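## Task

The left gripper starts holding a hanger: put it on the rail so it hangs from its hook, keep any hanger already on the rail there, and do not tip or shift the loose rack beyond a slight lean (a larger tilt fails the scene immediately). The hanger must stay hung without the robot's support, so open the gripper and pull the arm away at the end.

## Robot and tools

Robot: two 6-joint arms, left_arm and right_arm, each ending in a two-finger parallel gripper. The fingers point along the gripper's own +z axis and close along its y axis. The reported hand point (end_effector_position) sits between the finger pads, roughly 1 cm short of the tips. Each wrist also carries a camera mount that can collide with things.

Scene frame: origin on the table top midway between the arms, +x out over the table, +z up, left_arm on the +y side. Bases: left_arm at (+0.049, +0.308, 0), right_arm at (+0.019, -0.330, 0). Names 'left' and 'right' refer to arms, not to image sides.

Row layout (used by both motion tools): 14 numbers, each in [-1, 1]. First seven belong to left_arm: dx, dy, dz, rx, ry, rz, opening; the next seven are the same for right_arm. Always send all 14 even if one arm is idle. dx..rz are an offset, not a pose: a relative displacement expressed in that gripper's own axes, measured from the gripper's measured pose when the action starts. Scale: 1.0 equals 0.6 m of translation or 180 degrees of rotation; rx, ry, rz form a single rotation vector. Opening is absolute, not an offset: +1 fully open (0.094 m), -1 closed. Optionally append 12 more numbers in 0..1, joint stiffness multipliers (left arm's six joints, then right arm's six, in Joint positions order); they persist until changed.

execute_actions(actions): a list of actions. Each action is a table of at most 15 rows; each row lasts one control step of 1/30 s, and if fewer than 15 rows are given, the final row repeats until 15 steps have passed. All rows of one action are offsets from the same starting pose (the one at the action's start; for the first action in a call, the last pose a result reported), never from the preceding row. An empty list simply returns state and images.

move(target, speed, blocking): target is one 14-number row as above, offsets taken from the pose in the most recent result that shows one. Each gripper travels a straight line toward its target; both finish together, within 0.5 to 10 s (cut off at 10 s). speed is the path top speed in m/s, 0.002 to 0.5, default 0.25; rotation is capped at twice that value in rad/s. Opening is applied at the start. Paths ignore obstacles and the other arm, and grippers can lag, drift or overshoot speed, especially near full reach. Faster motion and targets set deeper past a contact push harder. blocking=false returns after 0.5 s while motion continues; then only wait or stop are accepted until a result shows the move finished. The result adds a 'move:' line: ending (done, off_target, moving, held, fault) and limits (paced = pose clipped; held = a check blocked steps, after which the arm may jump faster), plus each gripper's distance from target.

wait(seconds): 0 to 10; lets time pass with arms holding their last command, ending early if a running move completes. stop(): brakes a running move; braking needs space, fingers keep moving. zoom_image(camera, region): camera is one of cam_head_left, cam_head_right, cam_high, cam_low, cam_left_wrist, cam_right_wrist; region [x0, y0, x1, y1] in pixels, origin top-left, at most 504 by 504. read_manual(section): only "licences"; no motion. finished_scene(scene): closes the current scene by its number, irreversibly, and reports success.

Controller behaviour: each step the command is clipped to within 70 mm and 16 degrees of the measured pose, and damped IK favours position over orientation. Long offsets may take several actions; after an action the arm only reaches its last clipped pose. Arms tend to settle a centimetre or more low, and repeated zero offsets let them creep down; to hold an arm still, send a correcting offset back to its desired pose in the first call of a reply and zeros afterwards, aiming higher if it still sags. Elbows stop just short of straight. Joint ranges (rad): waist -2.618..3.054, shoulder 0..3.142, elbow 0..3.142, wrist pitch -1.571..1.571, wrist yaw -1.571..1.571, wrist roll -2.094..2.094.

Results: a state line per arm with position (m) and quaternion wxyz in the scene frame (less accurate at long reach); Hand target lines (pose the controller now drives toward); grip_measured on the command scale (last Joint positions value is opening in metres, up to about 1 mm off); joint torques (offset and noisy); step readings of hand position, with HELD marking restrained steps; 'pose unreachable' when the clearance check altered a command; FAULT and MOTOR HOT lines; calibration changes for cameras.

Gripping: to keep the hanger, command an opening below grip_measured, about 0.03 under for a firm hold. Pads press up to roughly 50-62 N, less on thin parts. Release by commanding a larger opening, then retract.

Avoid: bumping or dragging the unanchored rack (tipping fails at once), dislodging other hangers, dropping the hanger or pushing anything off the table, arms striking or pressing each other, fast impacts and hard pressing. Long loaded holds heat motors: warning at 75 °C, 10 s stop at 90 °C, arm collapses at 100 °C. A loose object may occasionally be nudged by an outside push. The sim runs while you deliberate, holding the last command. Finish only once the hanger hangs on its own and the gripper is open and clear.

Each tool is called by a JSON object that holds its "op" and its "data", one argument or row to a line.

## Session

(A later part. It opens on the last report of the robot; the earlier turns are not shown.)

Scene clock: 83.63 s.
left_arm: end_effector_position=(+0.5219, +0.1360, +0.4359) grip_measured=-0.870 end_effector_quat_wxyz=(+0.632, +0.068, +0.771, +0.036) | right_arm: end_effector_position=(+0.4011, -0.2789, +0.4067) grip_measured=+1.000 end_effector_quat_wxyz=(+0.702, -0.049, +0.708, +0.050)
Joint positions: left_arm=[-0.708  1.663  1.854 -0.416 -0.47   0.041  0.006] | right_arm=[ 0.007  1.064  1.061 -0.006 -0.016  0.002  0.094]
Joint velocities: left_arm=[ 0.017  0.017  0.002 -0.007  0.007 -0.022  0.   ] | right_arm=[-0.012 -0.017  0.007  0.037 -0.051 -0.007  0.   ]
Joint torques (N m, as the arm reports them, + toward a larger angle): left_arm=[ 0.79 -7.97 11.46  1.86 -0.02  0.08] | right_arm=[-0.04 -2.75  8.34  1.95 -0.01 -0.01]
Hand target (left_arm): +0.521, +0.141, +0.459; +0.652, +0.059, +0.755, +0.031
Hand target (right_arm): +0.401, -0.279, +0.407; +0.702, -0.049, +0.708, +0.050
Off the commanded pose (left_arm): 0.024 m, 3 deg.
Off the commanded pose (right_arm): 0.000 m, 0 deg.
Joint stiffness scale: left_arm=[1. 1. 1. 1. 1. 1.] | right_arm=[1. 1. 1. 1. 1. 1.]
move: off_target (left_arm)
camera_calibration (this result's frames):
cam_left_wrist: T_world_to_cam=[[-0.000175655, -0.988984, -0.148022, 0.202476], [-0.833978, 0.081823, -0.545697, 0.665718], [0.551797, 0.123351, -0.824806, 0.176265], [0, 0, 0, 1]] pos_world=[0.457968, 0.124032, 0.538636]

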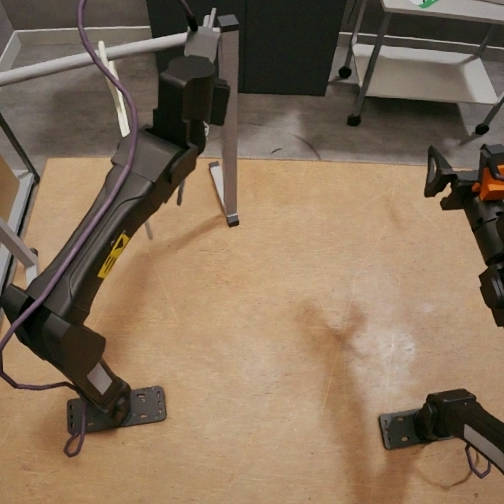

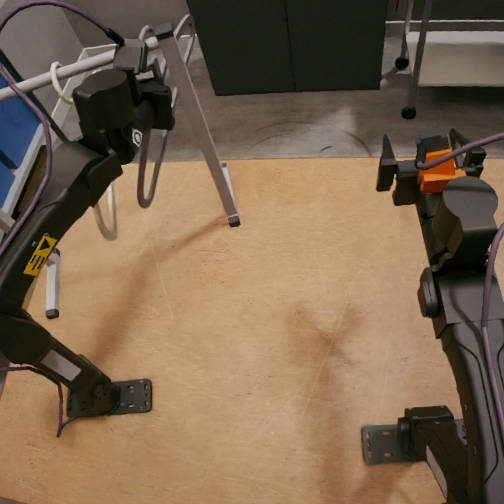

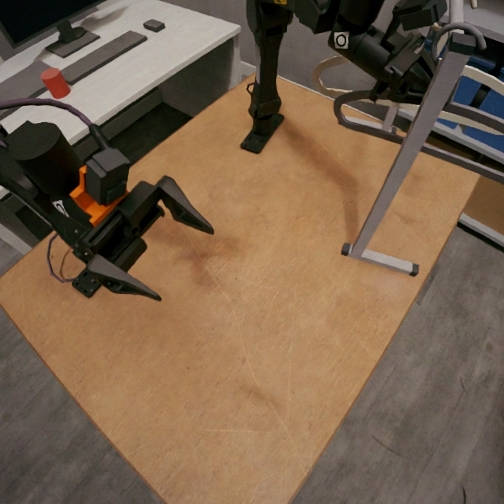

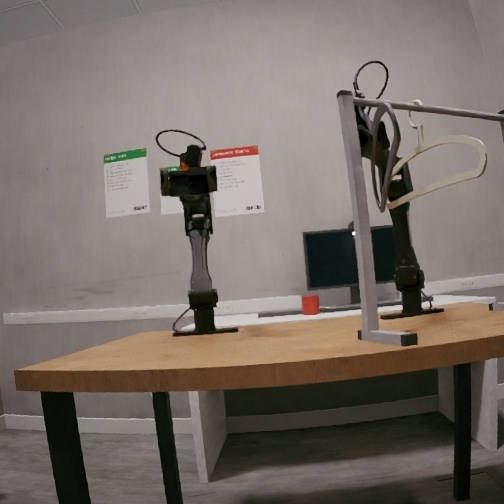

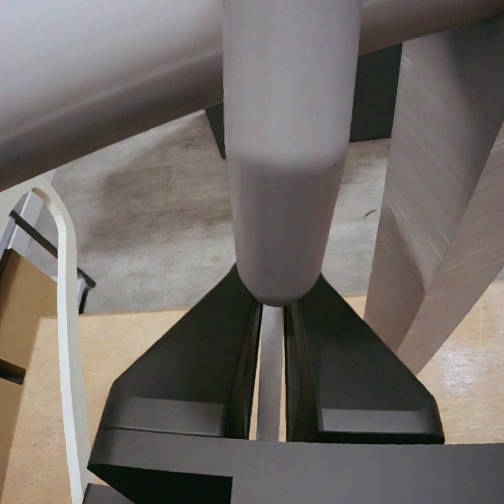

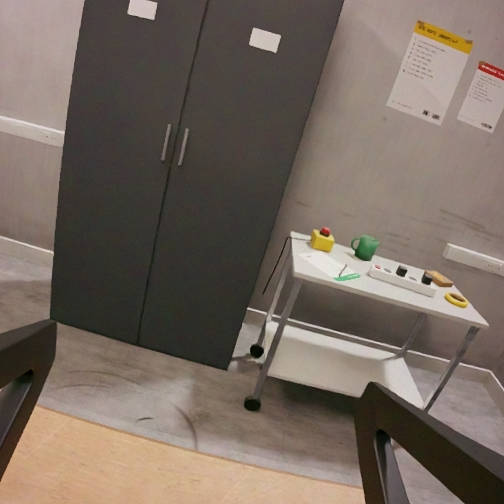

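Hook is over the rail. Lower slightly, release, retreat.

{"op": "move", "data": {
  "target": [0.012,0,0,0,0,0,-1,0,0,0,0,0,0,1],
  "speed": 0.03
}}

{"op": "move", "data": {
  "target": [0,0,0,0,0,0,-0.3,0,0,0,0,0,0,1]
}}

{"op": "move", "data": {
  "target": [0,0,-0.2,0,0,0,-0.3,0,0,0,0,0,0,1],
  "speed": 0.1
}}

Scene clock: 88.33 s.
left_arm: end_effector_position=(+0.5249, +0.1343, +0.4279) grip_measured=-0.870 end_effector_quat_wxyz=(+0.632, +0.068, +0.771, +0.036) | right_arm: end_effector_position=(+0.4011, -0.2789, +0.4067) grip_measured=+1.000 end_effector_quat_wxyz=(+0.702, -0.049, +0.708, +0.050)
Joint positions: left_arm=[-0.708  1.663  1.82  -0.383 -0.469  0.041  0.006] | right_arm=[ 0.007  1.064  1.061 -0.006 -0.016  0.002  0.094]
Joint velocities: left_arm=[-0.007 -0.017 -0.022  0.022 -0.125 -0.081 -0.001] | right_arm=[-0.007 -0.002  0.032 -0.081 -0.037 -0.11   0.   ]
Joint torques (N m, as the arm reports them, + toward a larger angle): left_arm=[ 0.13 -9.34  6.67  1.65 -0.08 -0.01] | right_arm=[-0.01 -2.67  8.35  1.98  0.   -0.03]
Hand target (left_arm): +0.521, +0.137, +0.429; +0.632, +0.068, +0.771, +0.036
Hand target (right_arm): +0.401, -0.279, +0.407; +0.702, -0.049, +0.708, +0.050
Off the commanded pose (left_arm): 0.005 m, 0 deg.
Off the commanded pose (right_arm): 0.000 m, 0 deg.
Joint stiffness scale: left_arm=[1. 1. 1. 1. 1. 1.] | right_arm=[1. 1. 1. 1. 1. 1.]
move: done
camera_calibration (this result's frames):
cam_left_wrist: T_world_to_cam=[[-0.000598844, -0.988967, -0.148133, 0.199813], [-0.834152, 0.0821944, -0.545376, 0.663911], [0.551534, 0.123239, -0.824998, 0.168437], [0, 0, 0, 1]] pos_world=[0.461023, 0.122281, 0.53064]

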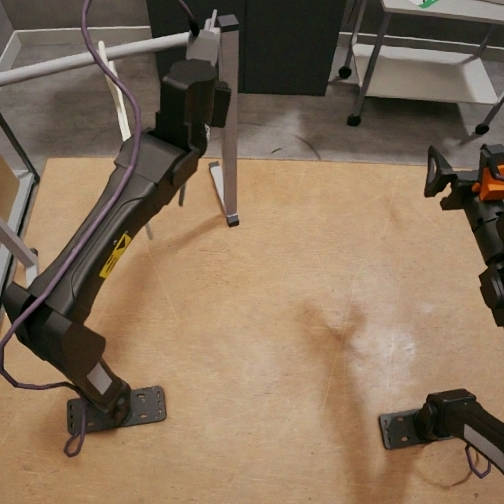

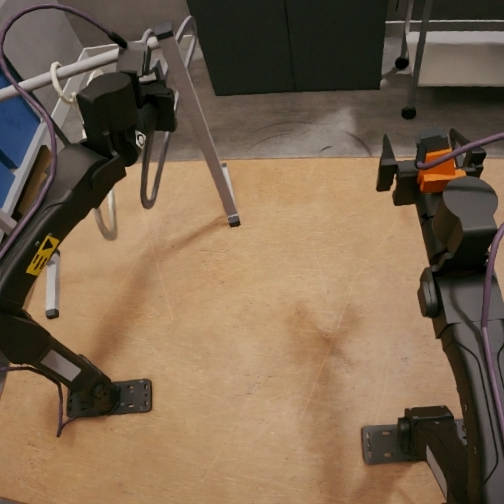

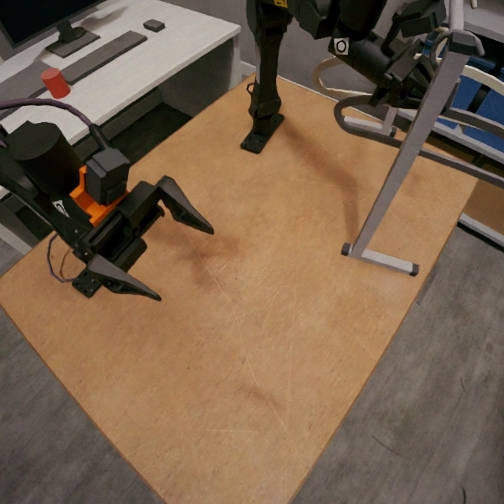

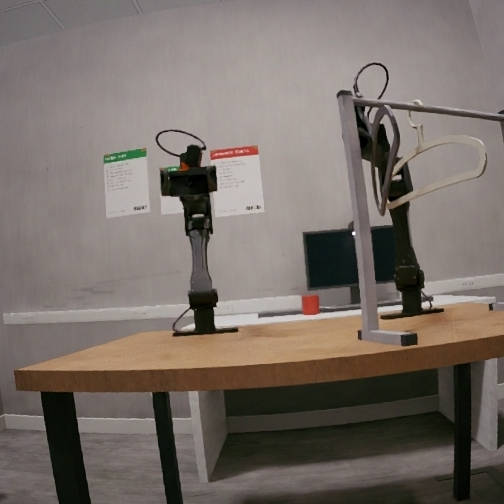

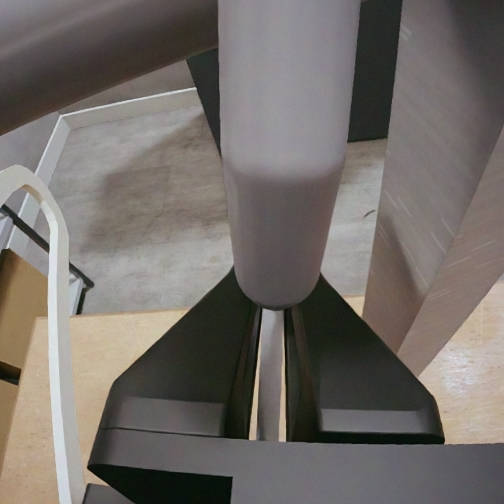

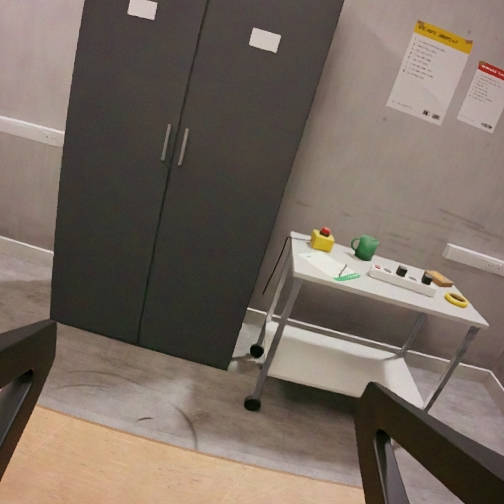

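Scene clock: 88.83 s.
left_arm: end_effector_position=(+0.5249, +0.1340, +0.4279) grip_measured=-0.303 end_effector_quat_wxyz=(+0.632, +0.068, +0.771, +0.035) | right_arm: end_effector_position=(+0.4011, -0.2789, +0.4067) grip_measured=+1.000 end_effector_quat_wxyz=(+0.702, -0.049, +0.708, +0.050)
Joint positions: left_arm=[-0.708  1.663  1.82  -0.382 -0.468  0.041  0.033] | right_arm=[ 0.007  1.064  1.061 -0.006 -0.016  0.002  0.094]
Joint velocities: left_arm=[-0.012  0.007 -0.007 -0.051  0.066 -0.022 -0.001] | right_arm=[-0.012  0.002  0.017  0.007  0.037 -0.022  0.   ]
Joint torques (N m, as the arm reports them, + toward a larger angle): left_arm=[ 0.02 -7.81  8.04  1.68 -0.1  -0.01] | right_arm=[-0.01 -2.72  8.38  1.97 -0.01 -0.03]
Hand target (left_arm): +0.525, +0.134, +0.428; +0.632, +0.068, +0.771, +0.036
Hand target (right_arm): +0.401, -0.279, +0.407; +0.702, -0.049, +0.708, +0.050
Off the commanded pose (left_arm): 0.000 m, 0 deg.
Off the commanded pose (right_arm): 0.000 m, 0 deg.
Joint stiffness scale: left_arm=[1. 1. 1. 1. 1. 1.] | right_arm=[1. 1. 1. 1. 1. 1.]
move: done
camera_calibration (this result's frames):
cam_left_wrist: T_world_to_cam=[[-0.00167137, -0.989027, -0.147728, 0.200011], [-0.833947, 0.0829015, -0.545583, 0.663855], [0.551843, 0.122285, -0.824934, 0.168452], [0, 0, 0, 1]] pos_world=[0.460995, 0.122182, 0.530696]

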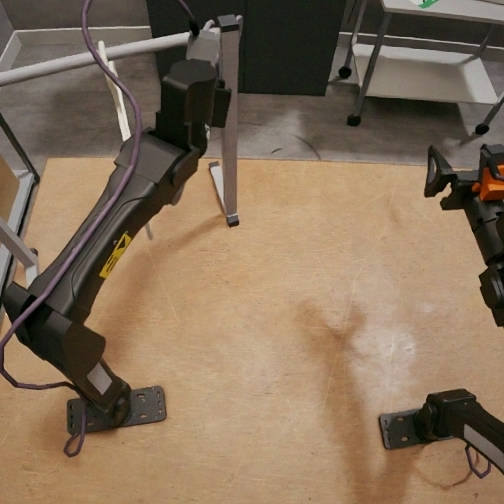

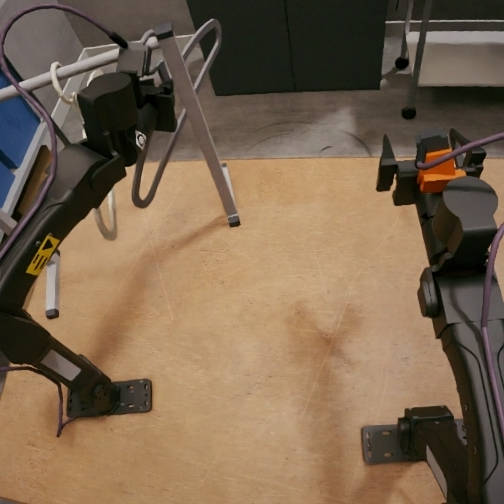

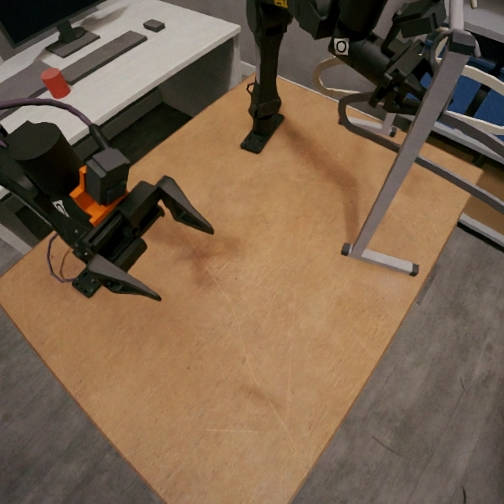

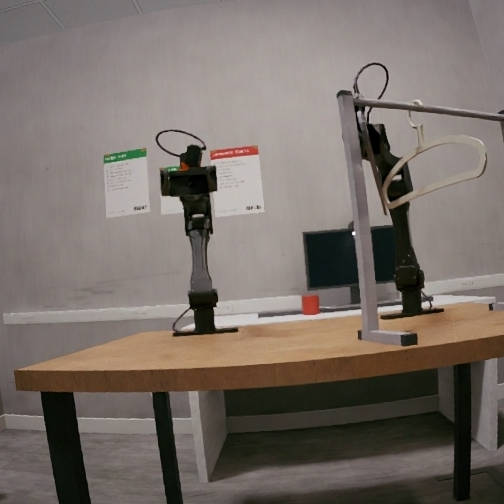

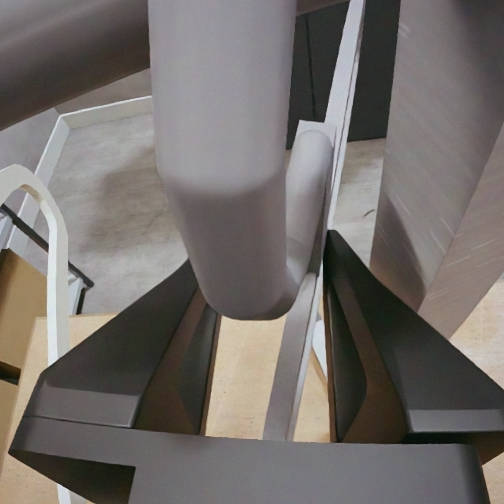

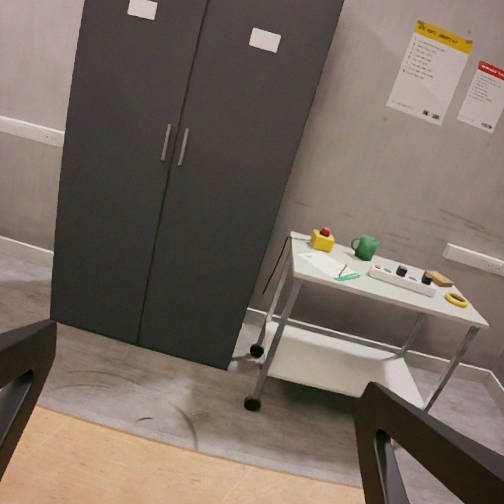

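Scene clock: 90.57 s.
left_arm: end_effector_position=(+0.4144, +0.1353, +0.4500) grip_measured=-0.303 end_effector_quat_wxyz=(+0.629, +0.073, +0.773, +0.036) | right_arm: end_effector_position=(+0.4011, -0.2789, +0.4067) grip_measured=+1.000 end_effector_quat_wxyz=(+0.702, -0.049, +0.708, +0.050)
Joint positions: left_arm=[-0.916  1.374  1.665 -0.558 -0.665 -0.015  0.033] | right_arm=[ 0.007  1.064  1.061 -0.006 -0.016  0.002  0.094]
Joint velocities: left_arm=[ 0.032 -0.007  0.002  0.007 -0.007 -0.066  0.   ] | right_arm=[ 0.017 -0.002  0.002 -0.022 -0.007 -0.022  0.   ]
Joint torques (N m, as the arm reports them, + toward a larger angle): left_arm=[-0.72 -6.47  6.71  1.55 -0.28 -0.1 ] | right_arm=[-0.07 -2.71  8.39  1.96 -0.02 -0.01]
Hand target (left_arm): +0.408, +0.138, +0.453; +0.631, +0.067, +0.772, +0.034
Hand target (right_arm): +0.401, -0.279, +0.407; +0.702, -0.049, +0.708, +0.050
Off the commanded pose (left_arm): 0.008 m, 1 deg.
Off the commanded pose (right_arm): 0.000 m, 0 deg.
Joint stiffness scale: left_arm=[1. 1. 1. 1. 1. 1.] | right_arm=[1. 1. 1. 1. 1. 1.]
move: done
camera_calibration (this result's frames):
cam_left_wrist: T_world_to_cam=[[-0.00784218, -0.987877, -0.155039, 0.209965], [-0.837757, 0.0911448, -0.538382, 0.580882], [0.545987, 0.125663, -0.828316, 0.250947], [0, 0, 0, 1]] pos_world=[0.351272, 0.122941, 0.553153]

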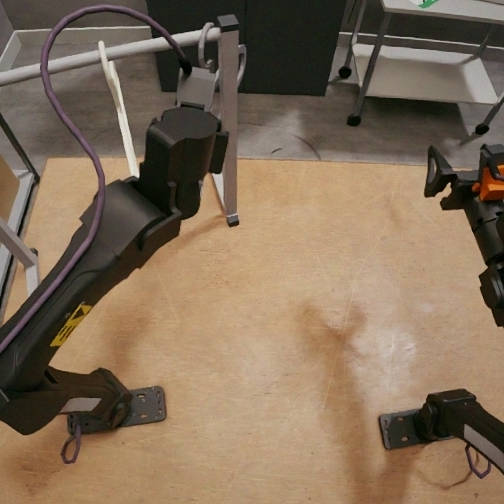

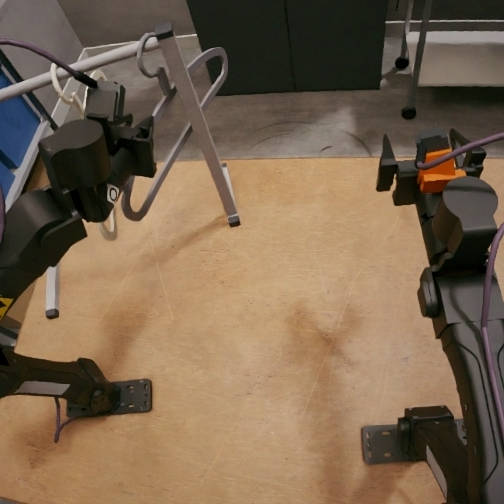

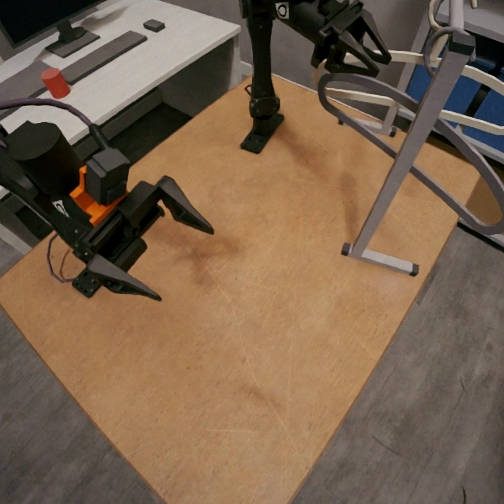

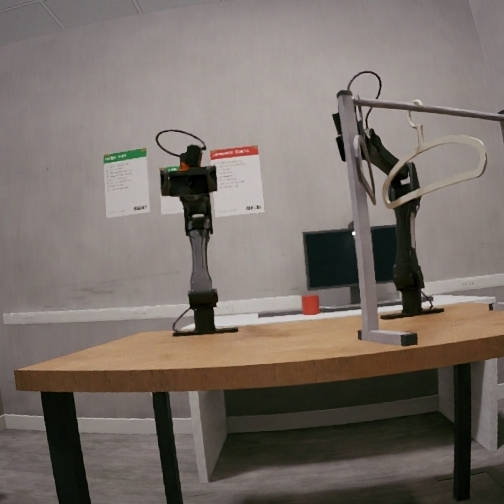

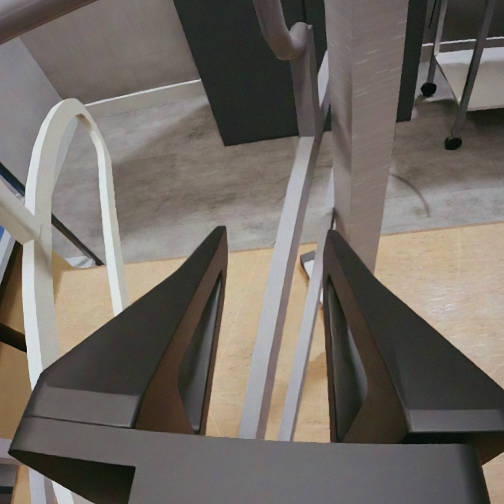

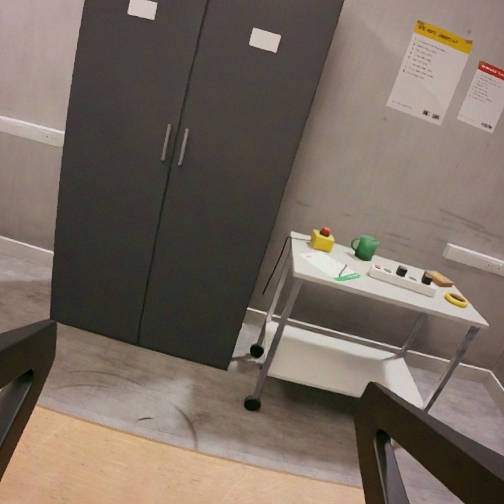

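Hung. Back off further, upward.

{"op": "move", "data": {
  "target": [-0.08,0,-0.25,0,0,0,-0.3,0,0,0,0,0,0,1],
  "speed": 0.15
}}

{"op": "finished_scene", "data": {
  "scene": 1
}}

Scene clock: 95.87 s.
left_arm: end_effector_position=(+0.2808, +0.1335, +0.5222) grip_measured=-0.303 end_effector_quat_wxyz=(+0.622, +0.078, +0.778, +0.035) | right_arm: end_effector_position=(+0.4011, -0.2789, +0.4067) grip_measured=+1.000 end_effector_quat_wxyz=(+0.702, -0.049, +0.708, +0.050)
Joint positions: left_arm=[-1.435  1.458  2.263 -1.361 -1.135 -0.357  0.033] | right_arm=[ 0.007  1.064  1.061 -0.006 -0.016  0.002  0.094]
Joint velocities: left_arm=[ 0.002  0.007  0.007 -0.007 -0.022 -0.007 -0.001] | right_arm=[-0.002 -0.002 -0.017  0.007 -0.022 -0.007  0.   ]
Joint torques (N m, as the arm reports them, + toward a larger angle): left_arm=[-0.71 -1.89  7.56  1.19 -0.54 -0.11] | right_arm=[-0.05 -2.73  8.38  1.96  0.01 -0.03]
Hand target (left_arm): +0.280, +0.134, +0.526; +0.626, +0.071, +0.776, +0.033
Hand target (right_arm): +0.401, -0.279, +0.407; +0.702, -0.049, +0.708, +0.050
Off the commanded pose (left_arm): 0.006 m, 1 deg.
Off the commanded pose (right_arm): 0.000 m, 0 deg.
Joint stiffness scale: left_arm=[1. 1. 1. 1. 1. 1.] | right_arm=[1. 1. 1. 1. 1. 1.]
move: done
camera_calibration (this result's frames):
cam_left_wrist: T_world_to_cam=[[-0.019149, -0.986889, -0.160261, 0.224203], [-0.845512, 0.101533, -0.524214, 0.501355], [0.533612, 0.125464, -0.836371, 0.391682], [0, 0, 0, 1]] pos_world=[0.219188, 0.121218, 0.626339]

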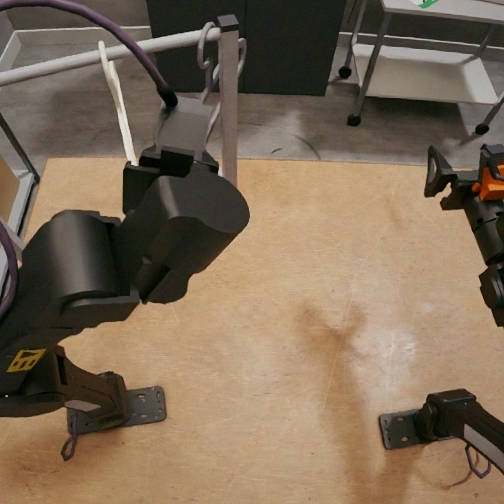

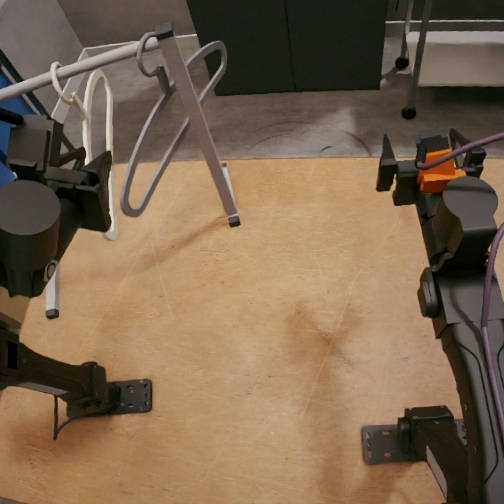

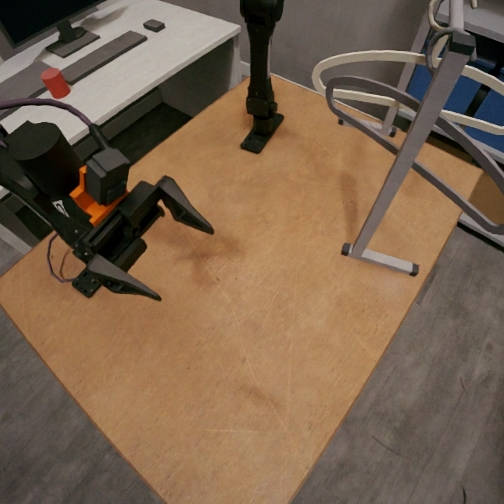

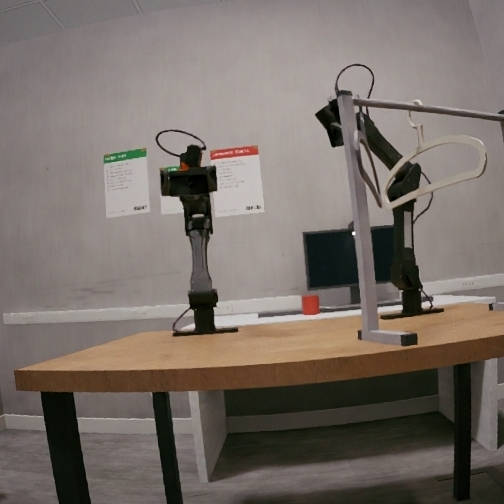

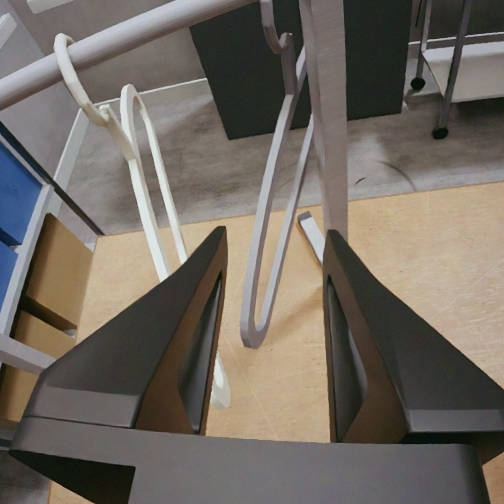

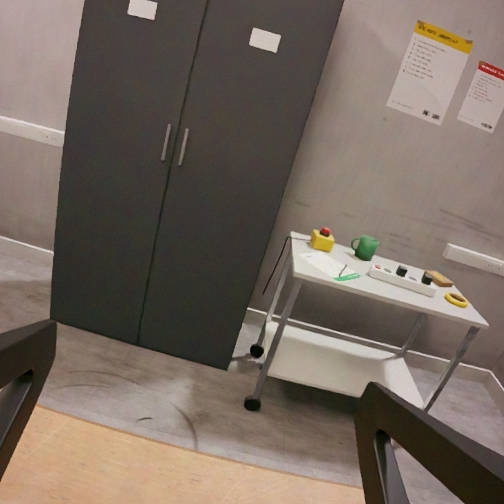

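The scene is finished: the task was done.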